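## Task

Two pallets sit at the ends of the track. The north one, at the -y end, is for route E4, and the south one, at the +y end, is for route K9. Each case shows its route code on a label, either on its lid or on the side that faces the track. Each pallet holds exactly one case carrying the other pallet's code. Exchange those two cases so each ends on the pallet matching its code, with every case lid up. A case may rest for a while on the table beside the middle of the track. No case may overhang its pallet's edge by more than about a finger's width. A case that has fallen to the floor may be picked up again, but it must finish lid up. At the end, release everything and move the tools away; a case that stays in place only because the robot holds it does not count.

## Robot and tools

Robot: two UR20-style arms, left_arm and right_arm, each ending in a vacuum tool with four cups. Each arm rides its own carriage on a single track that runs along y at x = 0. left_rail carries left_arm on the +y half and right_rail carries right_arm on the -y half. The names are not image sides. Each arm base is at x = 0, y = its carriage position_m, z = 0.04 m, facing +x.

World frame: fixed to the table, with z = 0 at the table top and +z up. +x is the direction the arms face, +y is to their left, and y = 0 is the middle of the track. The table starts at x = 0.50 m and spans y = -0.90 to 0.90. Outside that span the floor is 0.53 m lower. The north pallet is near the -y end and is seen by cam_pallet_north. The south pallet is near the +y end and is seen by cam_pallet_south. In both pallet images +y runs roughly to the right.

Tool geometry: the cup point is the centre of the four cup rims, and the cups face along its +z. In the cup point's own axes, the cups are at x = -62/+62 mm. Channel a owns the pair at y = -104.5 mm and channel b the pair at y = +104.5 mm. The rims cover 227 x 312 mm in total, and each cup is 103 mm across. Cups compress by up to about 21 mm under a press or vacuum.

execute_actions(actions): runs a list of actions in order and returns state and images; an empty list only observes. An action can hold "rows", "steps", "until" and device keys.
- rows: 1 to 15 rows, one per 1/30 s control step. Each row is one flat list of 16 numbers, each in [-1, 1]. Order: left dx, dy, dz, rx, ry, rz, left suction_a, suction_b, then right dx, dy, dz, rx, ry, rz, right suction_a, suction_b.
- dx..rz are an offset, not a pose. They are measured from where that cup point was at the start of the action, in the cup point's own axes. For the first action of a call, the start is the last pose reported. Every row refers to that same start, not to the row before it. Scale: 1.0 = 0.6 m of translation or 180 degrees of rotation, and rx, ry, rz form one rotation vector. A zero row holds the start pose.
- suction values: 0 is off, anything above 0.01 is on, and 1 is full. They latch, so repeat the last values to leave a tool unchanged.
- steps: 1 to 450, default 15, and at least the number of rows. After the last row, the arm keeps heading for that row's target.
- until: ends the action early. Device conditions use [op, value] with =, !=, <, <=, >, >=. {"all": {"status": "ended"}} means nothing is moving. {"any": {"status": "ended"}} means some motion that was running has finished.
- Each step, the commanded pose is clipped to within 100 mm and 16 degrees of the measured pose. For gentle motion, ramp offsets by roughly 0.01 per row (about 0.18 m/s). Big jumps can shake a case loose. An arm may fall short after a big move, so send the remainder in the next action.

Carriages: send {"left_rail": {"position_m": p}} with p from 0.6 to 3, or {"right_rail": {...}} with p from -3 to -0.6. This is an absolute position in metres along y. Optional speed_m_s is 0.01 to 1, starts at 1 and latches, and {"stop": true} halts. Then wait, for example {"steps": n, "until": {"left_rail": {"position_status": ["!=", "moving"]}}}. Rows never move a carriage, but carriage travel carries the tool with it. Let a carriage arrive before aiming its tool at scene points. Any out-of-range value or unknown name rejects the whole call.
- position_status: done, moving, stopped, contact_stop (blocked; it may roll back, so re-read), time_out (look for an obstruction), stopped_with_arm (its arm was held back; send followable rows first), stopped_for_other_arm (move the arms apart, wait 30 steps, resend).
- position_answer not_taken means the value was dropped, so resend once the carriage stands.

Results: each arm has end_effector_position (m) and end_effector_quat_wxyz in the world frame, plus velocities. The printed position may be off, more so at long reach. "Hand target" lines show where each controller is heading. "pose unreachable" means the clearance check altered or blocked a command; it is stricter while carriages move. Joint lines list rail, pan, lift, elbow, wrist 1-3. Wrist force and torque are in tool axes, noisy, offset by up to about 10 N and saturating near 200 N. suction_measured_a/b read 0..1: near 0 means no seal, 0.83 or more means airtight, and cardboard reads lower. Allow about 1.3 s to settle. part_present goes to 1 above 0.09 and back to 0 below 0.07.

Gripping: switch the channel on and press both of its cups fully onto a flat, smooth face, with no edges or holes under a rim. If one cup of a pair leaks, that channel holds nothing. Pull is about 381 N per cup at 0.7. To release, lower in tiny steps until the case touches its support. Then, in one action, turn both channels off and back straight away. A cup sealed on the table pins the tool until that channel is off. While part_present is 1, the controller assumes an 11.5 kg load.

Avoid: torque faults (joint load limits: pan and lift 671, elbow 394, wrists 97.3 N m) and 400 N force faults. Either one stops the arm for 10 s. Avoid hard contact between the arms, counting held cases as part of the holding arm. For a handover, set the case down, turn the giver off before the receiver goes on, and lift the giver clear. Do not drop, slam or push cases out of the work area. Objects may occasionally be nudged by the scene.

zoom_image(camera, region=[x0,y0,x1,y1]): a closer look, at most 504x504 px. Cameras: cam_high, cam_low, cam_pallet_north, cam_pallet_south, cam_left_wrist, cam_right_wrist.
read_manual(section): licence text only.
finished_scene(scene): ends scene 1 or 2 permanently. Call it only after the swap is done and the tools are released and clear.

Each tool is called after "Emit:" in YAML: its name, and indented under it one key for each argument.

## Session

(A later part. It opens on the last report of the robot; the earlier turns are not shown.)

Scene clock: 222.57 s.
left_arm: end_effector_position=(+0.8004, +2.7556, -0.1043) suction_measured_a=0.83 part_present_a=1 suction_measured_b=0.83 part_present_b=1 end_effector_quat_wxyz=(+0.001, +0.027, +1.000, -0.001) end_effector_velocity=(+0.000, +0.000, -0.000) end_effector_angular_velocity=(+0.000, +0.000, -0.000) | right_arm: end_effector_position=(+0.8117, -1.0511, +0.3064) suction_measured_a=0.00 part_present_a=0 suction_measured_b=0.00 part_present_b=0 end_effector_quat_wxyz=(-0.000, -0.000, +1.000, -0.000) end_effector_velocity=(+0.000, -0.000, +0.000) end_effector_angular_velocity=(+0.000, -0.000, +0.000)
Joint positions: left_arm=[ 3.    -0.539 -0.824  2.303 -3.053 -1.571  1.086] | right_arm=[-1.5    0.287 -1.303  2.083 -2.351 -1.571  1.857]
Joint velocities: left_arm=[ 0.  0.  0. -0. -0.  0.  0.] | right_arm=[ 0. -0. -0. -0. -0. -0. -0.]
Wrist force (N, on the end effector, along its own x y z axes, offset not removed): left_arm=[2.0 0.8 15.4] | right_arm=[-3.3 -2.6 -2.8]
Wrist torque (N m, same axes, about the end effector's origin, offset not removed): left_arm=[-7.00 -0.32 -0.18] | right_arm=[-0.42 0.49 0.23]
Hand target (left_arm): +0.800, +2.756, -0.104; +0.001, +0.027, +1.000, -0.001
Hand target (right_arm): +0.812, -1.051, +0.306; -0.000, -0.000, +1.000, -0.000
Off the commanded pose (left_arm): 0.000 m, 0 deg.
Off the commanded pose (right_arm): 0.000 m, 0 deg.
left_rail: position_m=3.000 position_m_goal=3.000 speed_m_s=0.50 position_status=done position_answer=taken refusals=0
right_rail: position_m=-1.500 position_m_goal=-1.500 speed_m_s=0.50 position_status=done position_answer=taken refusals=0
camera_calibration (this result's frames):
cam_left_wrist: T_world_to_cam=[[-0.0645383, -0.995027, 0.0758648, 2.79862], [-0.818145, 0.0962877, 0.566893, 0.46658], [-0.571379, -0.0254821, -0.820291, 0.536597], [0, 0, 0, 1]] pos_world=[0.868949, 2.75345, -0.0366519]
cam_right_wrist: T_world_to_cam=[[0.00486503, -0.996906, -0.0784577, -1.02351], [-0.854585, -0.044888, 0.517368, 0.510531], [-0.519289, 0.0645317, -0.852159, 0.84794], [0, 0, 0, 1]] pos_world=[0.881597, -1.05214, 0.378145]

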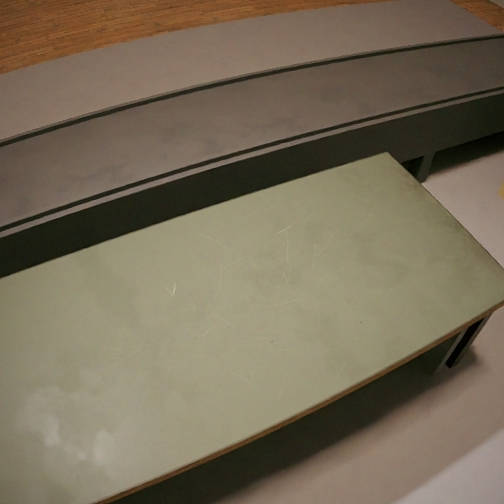

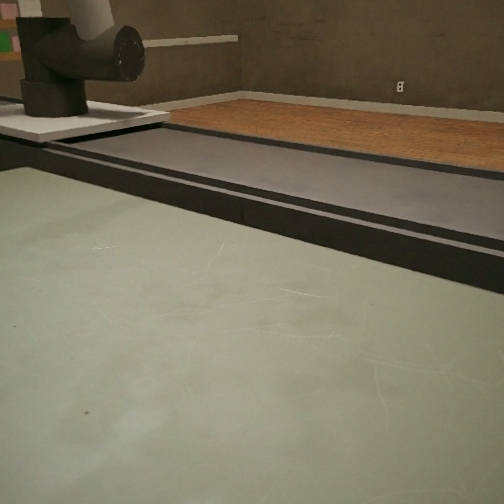

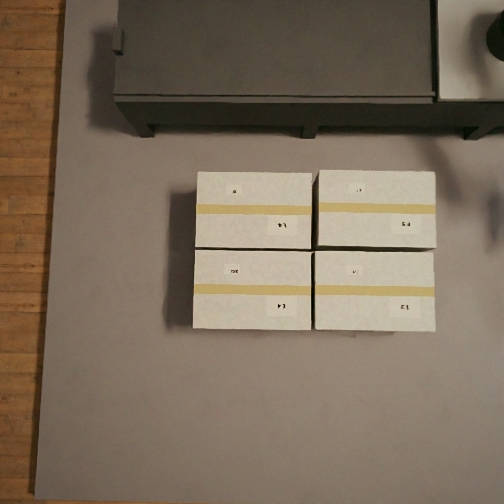

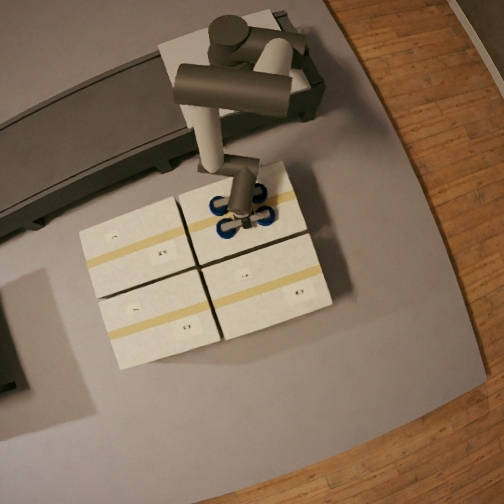

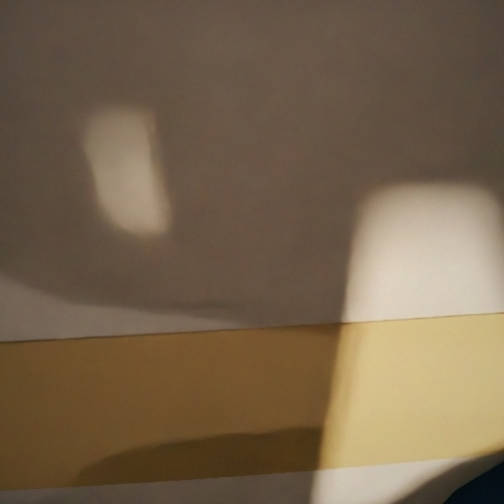

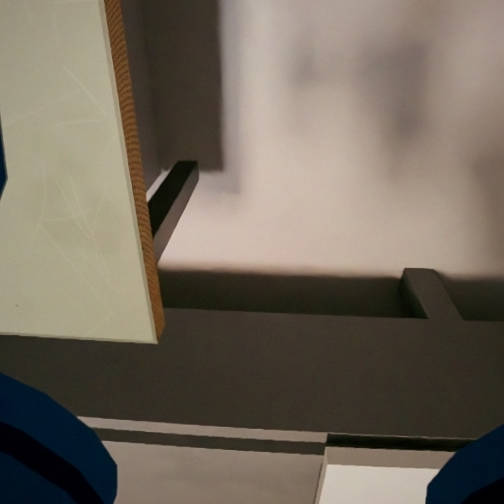

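Emit:
execute_actions:
  actions:
    - {"rows":[[-0.008,0,0.018,0,0,0,1,1,0,0,0,0,0,0,0,0]],"right_rail":{"position_m":-2.595,"speed_m_s":1},"steps":25}
    - {"rows":[[0,0,-0.6,0,0,0,0,0,0,0,0,0,0,0,0,0]],"steps":60}
    - {"rows":[[0,0,0,0,0,0,0,0,0,0,0.655,0,0,0,0,0]],"steps":80}
    - {"rows":[[0,0,0,0,0,0,0,0,0,0,0.02,0,0,0,1,1],[0,0,0,0,0,0,0,0,0,0,0.04,0,0,0,1,1]],"steps":50}
    - {"rows":[[0,0,0,0,0,0,0,0,0,0,-0.02,0,0,0,1,1]],"steps":20}
    - {"rows":[[0,0,0,0,0,0,0,0,-0.02,-0.02,0,0,0,0,1,1]],"steps":20}
    - {"rows":[[0,0,0,0,0,0,0,0,0,0,0.018,0,0,0,1,1]],"steps":20}
    - {"rows":[[0,0,0,0,0,0,0,0,0,0.6,-0.6,0,0,0,0,0],[0,0,0,0,0,0,0,0,0,0,-0.6,0,0,0,0,0]],"steps":50}
    - {"right_rail":{"position_m":-1.4},"steps":70}

Emit:
zoom_image:
  camera: "cam_pallet_north"
  region: [180, 150, 460, 340]

Scene clock: 246.63 s.
left_arm: end_effector_position=(+0.8040, +2.7559, +0.2454) suction_measured_a=0.00 part_present_a=0 suction_measured_b=0.00 part_present_b=0 end_effector_quat_wxyz=(+0.001, +0.027, +1.000, -0.001) end_effector_velocity=(+0.000, +0.000, -0.000) end_effector_angular_velocity=(+0.000, +0.000, -0.000) | right_arm: end_effector_position=(+0.8237, -0.9631, +0.2507) suction_measured_a=0.00 part_present_a=0 suction_measured_b=0.00 part_present_b=0 end_effector_quat_wxyz=(-0.000, -0.000, +1.000, -0.000) end_effector_velocity=(+0.000, -0.000, +0.000) end_effector_angular_velocity=(+0.000, +0.000, -0.000)
Joint positions: left_arm=[ 3.    -0.536 -1.322  2.239 -2.491 -1.571  1.088] | right_arm=[-1.4    0.27  -1.243  2.106 -2.433 -1.571  1.84 ]
Joint velocities: left_arm=[ 0.  0.  0. -0.  0. -0.  0.] | right_arm=[ 0. -0. -0.  0. -0.  0. -0.]
Wrist force (N, on the end effector, along its own x y z axes, offset not removed): left_arm=[3.4 1.7 2.1] | right_arm=[1.6 3.0 -0.8]
Wrist torque (N m, same axes, about the end effector's origin, offset not removed): left_arm=[-0.18 -0.25 -0.16] | right_arm=[0.74 0.01 0.20]
Hand target (left_arm): +0.804, +2.756, +0.245; +0.001, +0.027, +1.000, -0.001
Hand target (right_arm): +0.824, -0.963, +0.251; -0.000, -0.000, +1.000, -0.000
Off the commanded pose (left_arm): 0.000 m, 0 deg.
Off the commanded pose (right_arm): 0.001 m, 0 deg.
left_rail: position_m=3.000 position_m_goal=3.000 speed_m_s=0.50 position_status=done position_answer=taken refusals=0
right_rail: position_m=-1.400 position_m_goal=-1.400 speed_m_s=1.00 position_status=done position_answer=taken refusals=0
camera_calibration (this result's frames):
cam_left_wrist: T_world_to_cam=[[-0.0645405, -0.995031, 0.0758179, 2.77266], [-0.81816, 0.0962621, 0.566875, 0.271319], [-0.571357, -0.0254448, -0.820307, 0.825374], [0, 0, 0, 1]] pos_world=[0.872515, 2.75377, 0.313039]
cam_right_wrist: T_world_to_cam=[[0.00489992, -0.996907, -0.0784437, -0.94016], [-0.854611, -0.0449072, 0.517323, 0.553615], [-0.519245, 0.064504, -0.852188, 0.800943], [0, 0, 0, 1]] pos_world=[0.893618, -0.964055, 0.322407]

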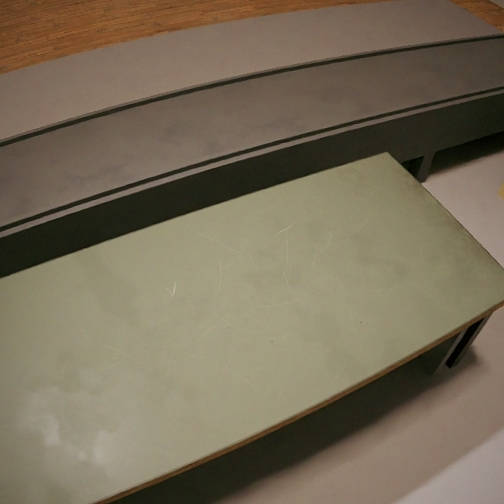

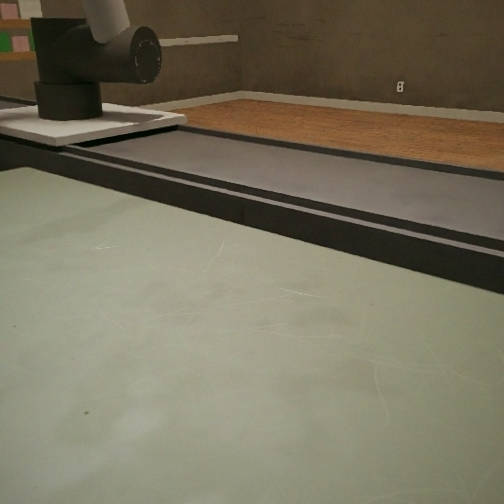

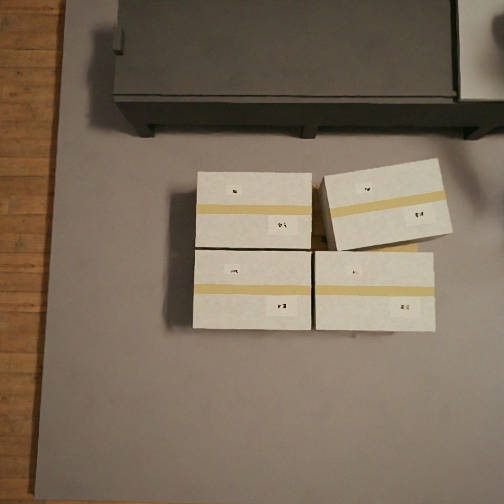

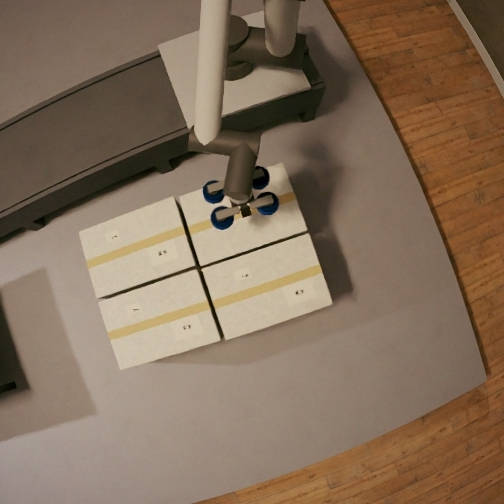

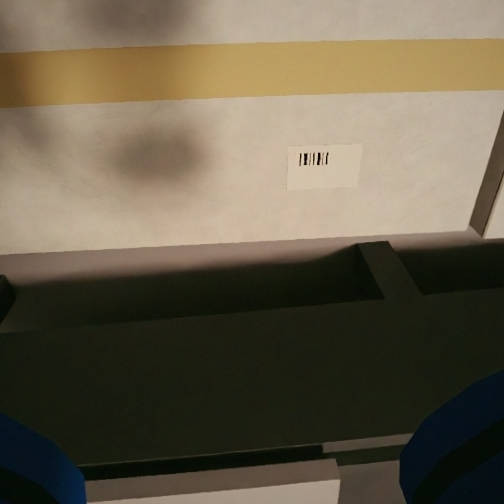

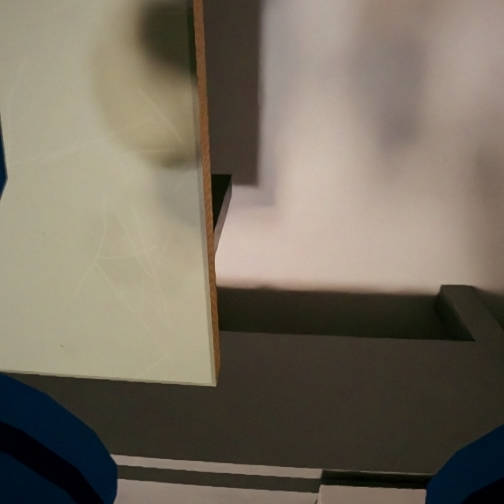

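Region (180, 150, 460, 340) of cam_pallet_north's 504x504 image, scaled by 1.800, with more detail than that image has; it fills the top 342 rows of this view, and the rest is white.

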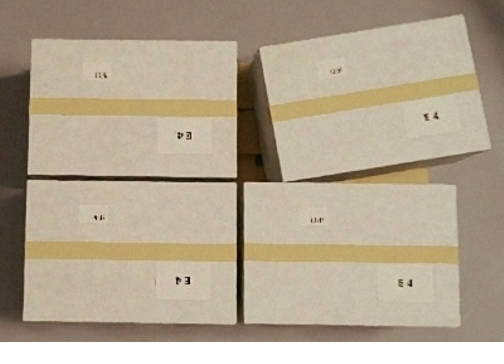

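Emit:
execute_actions:
  actions:
    - {"right_rail":{"position_m":-2.485},"rows":[[0,0,0,0,0,0,0,0,0.08,0,0,0,0,-0.055,0,0]],"steps":80}
    - {"rows":[[0,0,0,0,0,0,0,0,0,0,0.565,0,0,0,0,0]],"steps":70}
    - {"rows":[[0,0,0,0,0,0,0,0,0,0,0.02,0,0,0,1,1],[0,0,0,0,0,0,0,0,0,0,0.04,0,0,0,1,1]],"steps":50}
    - {"rows":[[0,0,0,0,0,0,0,0,0,0,-0.05,0,0,0,1,1],[0,0,0,0,0,0,0,0,0,0,-0.52,0,0,0,1,1]],"steps":60}
    - {"rows":[[0,0,0,0,0,0,0,0,0,0,0,0,0,0.055,1,1]],"steps":30}
    - {"rows":[[0,0,0,0,0,0,0,0,-0.055,-0.115,0.45,0,0,0,1,1]],"steps":70}

Emit:
zoom_image:
  camera: "cam_pallet_north"
  region: [280, 140, 480, 280]

Scene clock: 268.80 s.
left_arm: end_effector_position=(+0.8040, +2.7559, +0.2454) suction_measured_a=0.00 part_present_a=0 suction_measured_b=0.00 part_present_b=0 end_effector_quat_wxyz=(+0.001, +0.027, +1.000, -0.001) end_effector_velocity=(+0.000, +0.000, -0.000) end_effector_angular_velocity=(-0.000, +0.000, -0.000) | right_arm: end_effector_position=(+0.8093, -2.1174, -0.0701) suction_measured_a=0.90 part_present_a=1 suction_measured_b=0.90 part_present_b=1 end_effector_quat_wxyz=(+0.000, -0.001, +1.000, +0.000) end_effector_velocity=(-0.000, -0.000, -0.000) end_effector_angular_velocity=(-0.000, +0.000, +0.000)
Joint positions: left_arm=[ 3.    -0.536 -1.322  2.239 -2.491 -1.571  1.088] | right_arm=[-2.485  0.198 -0.864  2.232 -2.939 -1.571  1.768]
Joint velocities: left_arm=[ 0.  0.  0. -0.  0. -0.  0.] | right_arm=[ 0. -0.  0.  0. -0.  0. -0.]
Wrist force (N, on the end effector, along its own x y z axes, offset not removed): left_arm=[0.0 5.3 -3.5] | right_arm=[2.6 2.1 53.6]
Wrist torque (N m, same axes, about the end effector's origin, offset not removed): left_arm=[0.33 0.24 -0.17] | right_arm=[-12.10 -0.37 0.12]
Hand target (left_arm): +0.804, +2.756, +0.245; +0.001, +0.027, +1.000, -0.001
Hand target (right_arm): +0.809, -2.117, -0.070; +0.000, -0.001, +1.000, +0.000
Off the commanded pose (left_arm): 0.000 m, 0 deg.
Off the commanded pose (right_arm): 0.000 m, 0 deg.
left_rail: position_m=3.000 position_m_goal=3.000 speed_m_s=0.50 position_status=done position_answer=taken refusals=0
right_rail: position_m=-2.485 position_m_goal=-2.485 speed_m_s=1.00 position_status=done position_answer=taken refusals=0
camera_calibration (this result's frames):
cam_left_wrist: T_world_to_cam=[[-0.0645405, -0.995031, 0.0758179, 2.77266], [-0.81816, 0.0962621, 0.566875, 0.271319], [-0.571357, -0.0254447, -0.820307, 0.825374], [0, 0, 0, 1]] pos_world=[0.872515, 2.75377, 0.313039]
cam_right_wrist: T_world_to_cam=[[0.00503626, -0.996887, -0.0786764, -2.11607], [-0.854704, -0.0451325, 0.51715, 0.654983], [-0.519091, 0.0646405, -0.852271, 0.594735], [0, 0, 0, 1]] pos_world=[0.879195, -2.11837, 0.00166578]

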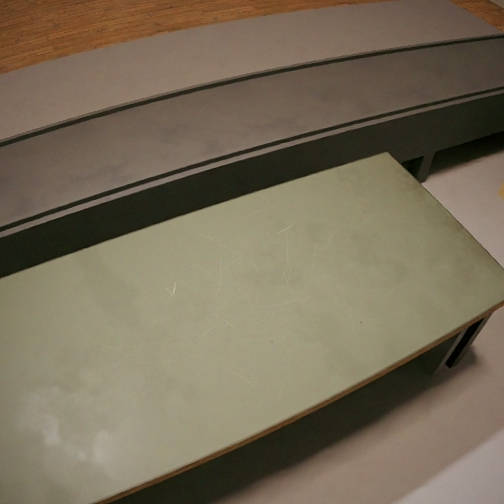

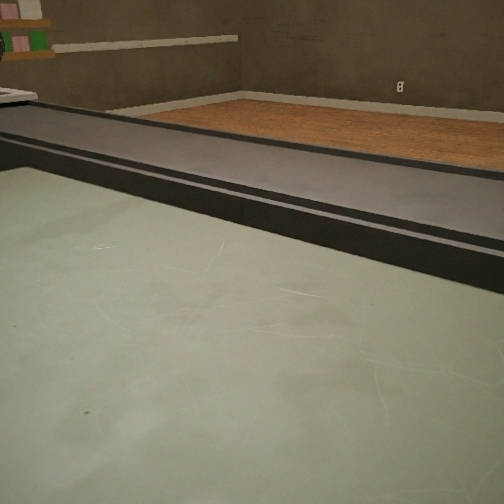

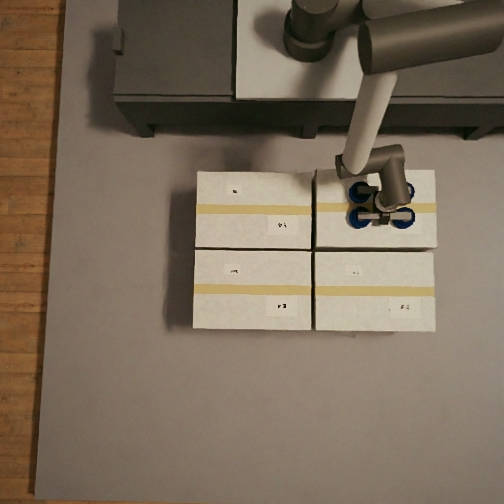

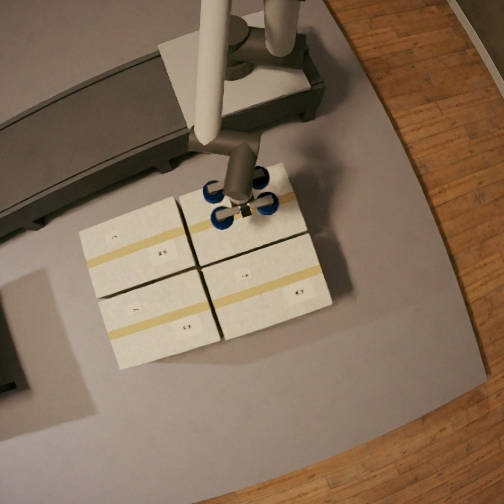

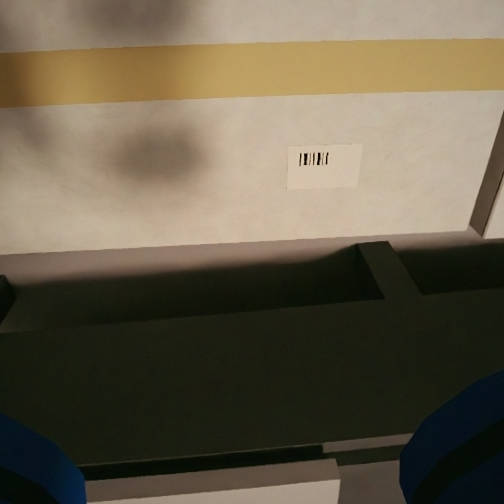

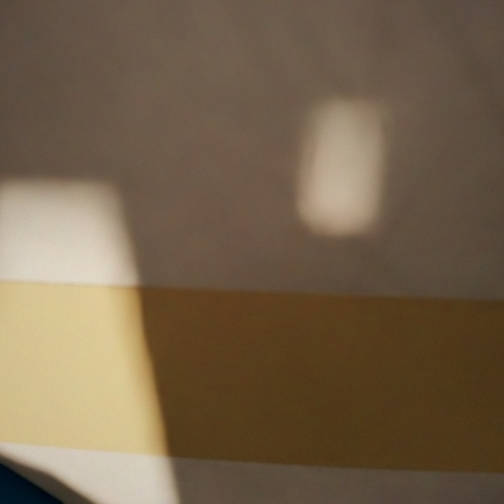

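Region (280, 140, 480, 280) of cam_pallet_north's 504x504 image, scaled by 2.520, with more detail than that image has; it fills the top 353 rows of this view, and the rest is white.

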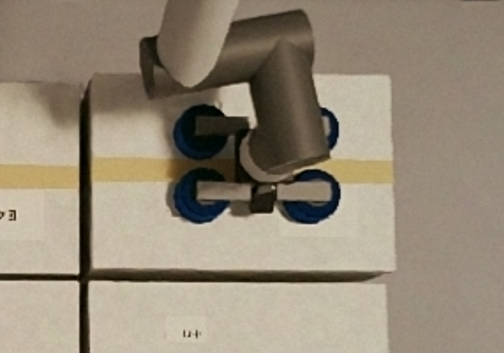

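Shift +x 12 mm, −y 6 mm, lower, release straight up.

Emit:
execute_actions:
  actions:
    - {"rows":[[0,0,0,0,0,0,0,0,-0.02,-0.01,0,0,0,0,1,1]],"steps":20}
    - {"rows":[[0,0,0,0,0,0,0,0,0,0,0.065,0,0,0,1,1]],"steps":35}
    - {"rows":[[0,0,0,0,0,0,0,0,0,0,0,0,0,0,0,0]],"steps":12}
    - {"rows":[[0,0,0,0,0,0,0,0,0,0,-0.6,0,0,0,0,0]],"steps":55}
    - {"right_rail":{"position_m":-1.5},"steps":70}

Emit:
zoom_image:
  camera: "cam_pallet_north"
  region: [180, 150, 460, 340]

Scene clock: 279.57 s.
left_arm: end_effector_position=(+0.8040, +2.7559, +0.2454) suction_measured_a=0.00 part_present_a=0 suction_measured_b=0.00 part_present_b=0 end_effector_quat_wxyz=(+0.001, +0.027, +1.000, -0.001) end_effector_velocity=(-0.000, -0.000, +0.000) end_effector_angular_velocity=(-0.000, -0.000, -0.000) | right_arm: end_effector_position=(+0.8208, -1.1379, +0.2514) suction_measured_a=0.00 part_present_a=0 suction_measured_b=0.00 part_present_b=0 end_effector_quat_wxyz=(+0.000, -0.001, +1.000, +0.000) end_effector_velocity=(+0.000, -0.000, -0.000) end_effector_angular_velocity=(+0.000, +0.000, -0.000)
Joint positions: left_arm=[ 3.    -0.536 -1.322  2.239 -2.491 -1.571  1.088] | right_arm=[-1.5    0.189 -1.276  2.156 -2.452 -1.571  1.759]
Joint velocities: left_arm=[ 0. -0. -0.  0. -0.  0. -0.] | right_arm=[ 0. -0.  0. -0.  0.  0.  0.]
Wrist force (N, on the end effector, along its own x y z axes, offset not removed): left_arm=[2.4 1.3 -7.7] | right_arm=[-0.4 3.0 -3.1]
Wrist torque (N m, same axes, about the end effector's origin, offset not removed): left_arm=[-0.20 0.05 -0.16] | right_arm=[0.59 0.27 0.16]
Hand target (left_arm): +0.804, +2.756, +0.245; +0.001, +0.027, +1.000, -0.001
Hand target (right_arm): +0.821, -1.138, +0.251; +0.000, -0.001, +1.000, +0.000
Off the commanded pose (left_arm): 0.000 m, 0 deg.
Off the commanded pose (right_arm): 0.001 m, 0 deg.
left_rail: position_m=3.000 position_m_goal=3.000 speed_m_s=0.50 position_status=done position_answer=taken refusals=0
right_rail: position_m=-1.500 position_m_goal=-1.500 speed_m_s=1.00 position_status=done position_answer=taken refusals=0
camera_calibration (this result's frames):
cam_left_wrist: T_world_to_cam=[[-0.0645404, -0.995031, 0.0758181, 2.77266], [-0.81816, 0.0962622, 0.566875, 0.271319], [-0.571357, -0.025445, -0.820307, 0.825375], [0, 0, 0, 1]] pos_world=[0.872515, 2.75377, 0.313039]
cam_right_wrist: T_world_to_cam=[[0.005123, -0.996866, -0.0789415, -1.1144], [-0.855109, -0.0452933, 0.516466, 0.543115], [-0.518423, 0.0648577, -0.852661, 0.811187], [0, 0, 0, 1]] pos_world=[0.890669, -1.13892, 0.323195]

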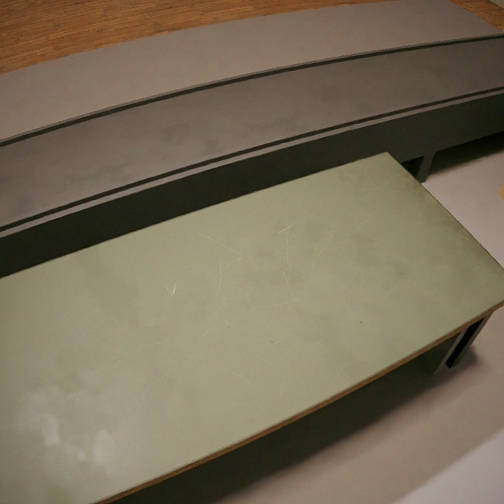

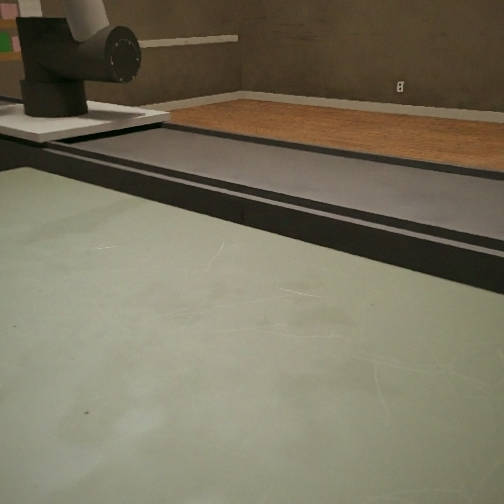

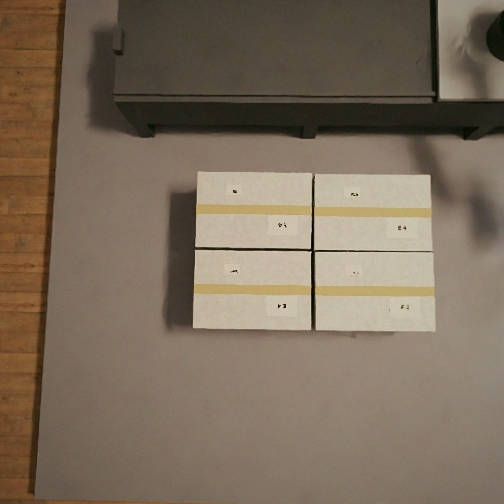

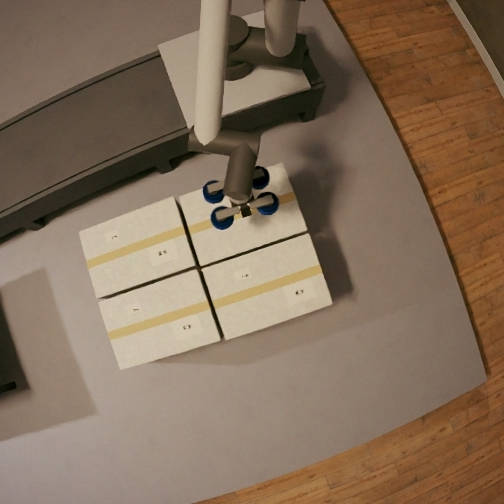

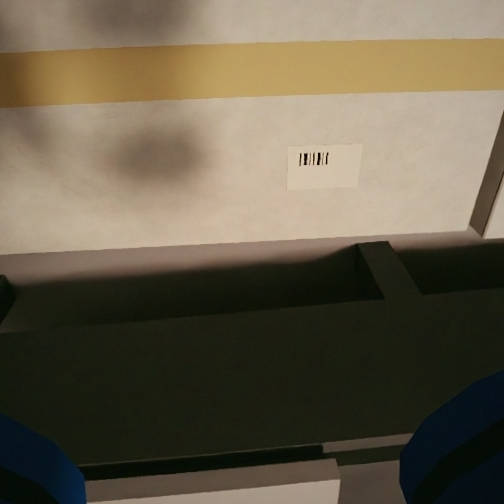

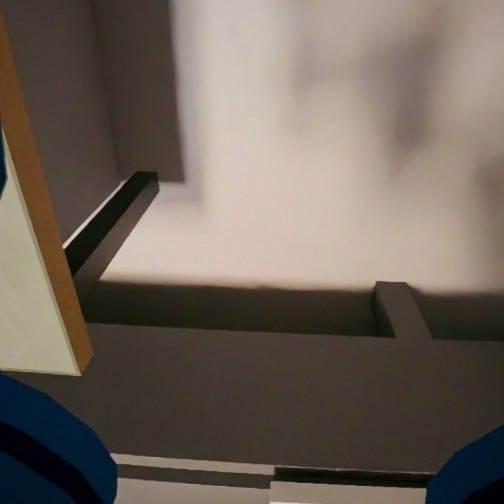

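Region (180, 150, 460, 340) of cam_pallet_north's 504x504 image, scaled by 1.800, with more detail than that image has; it fills the top 342 rows of this view, and the rest is white.

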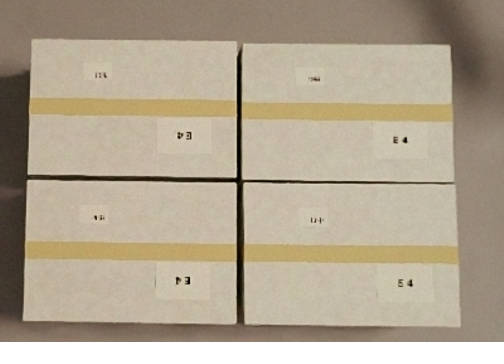

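Both look good.

Emit:
finished_scene:
  scene: 1

The scene is finished: the task was done.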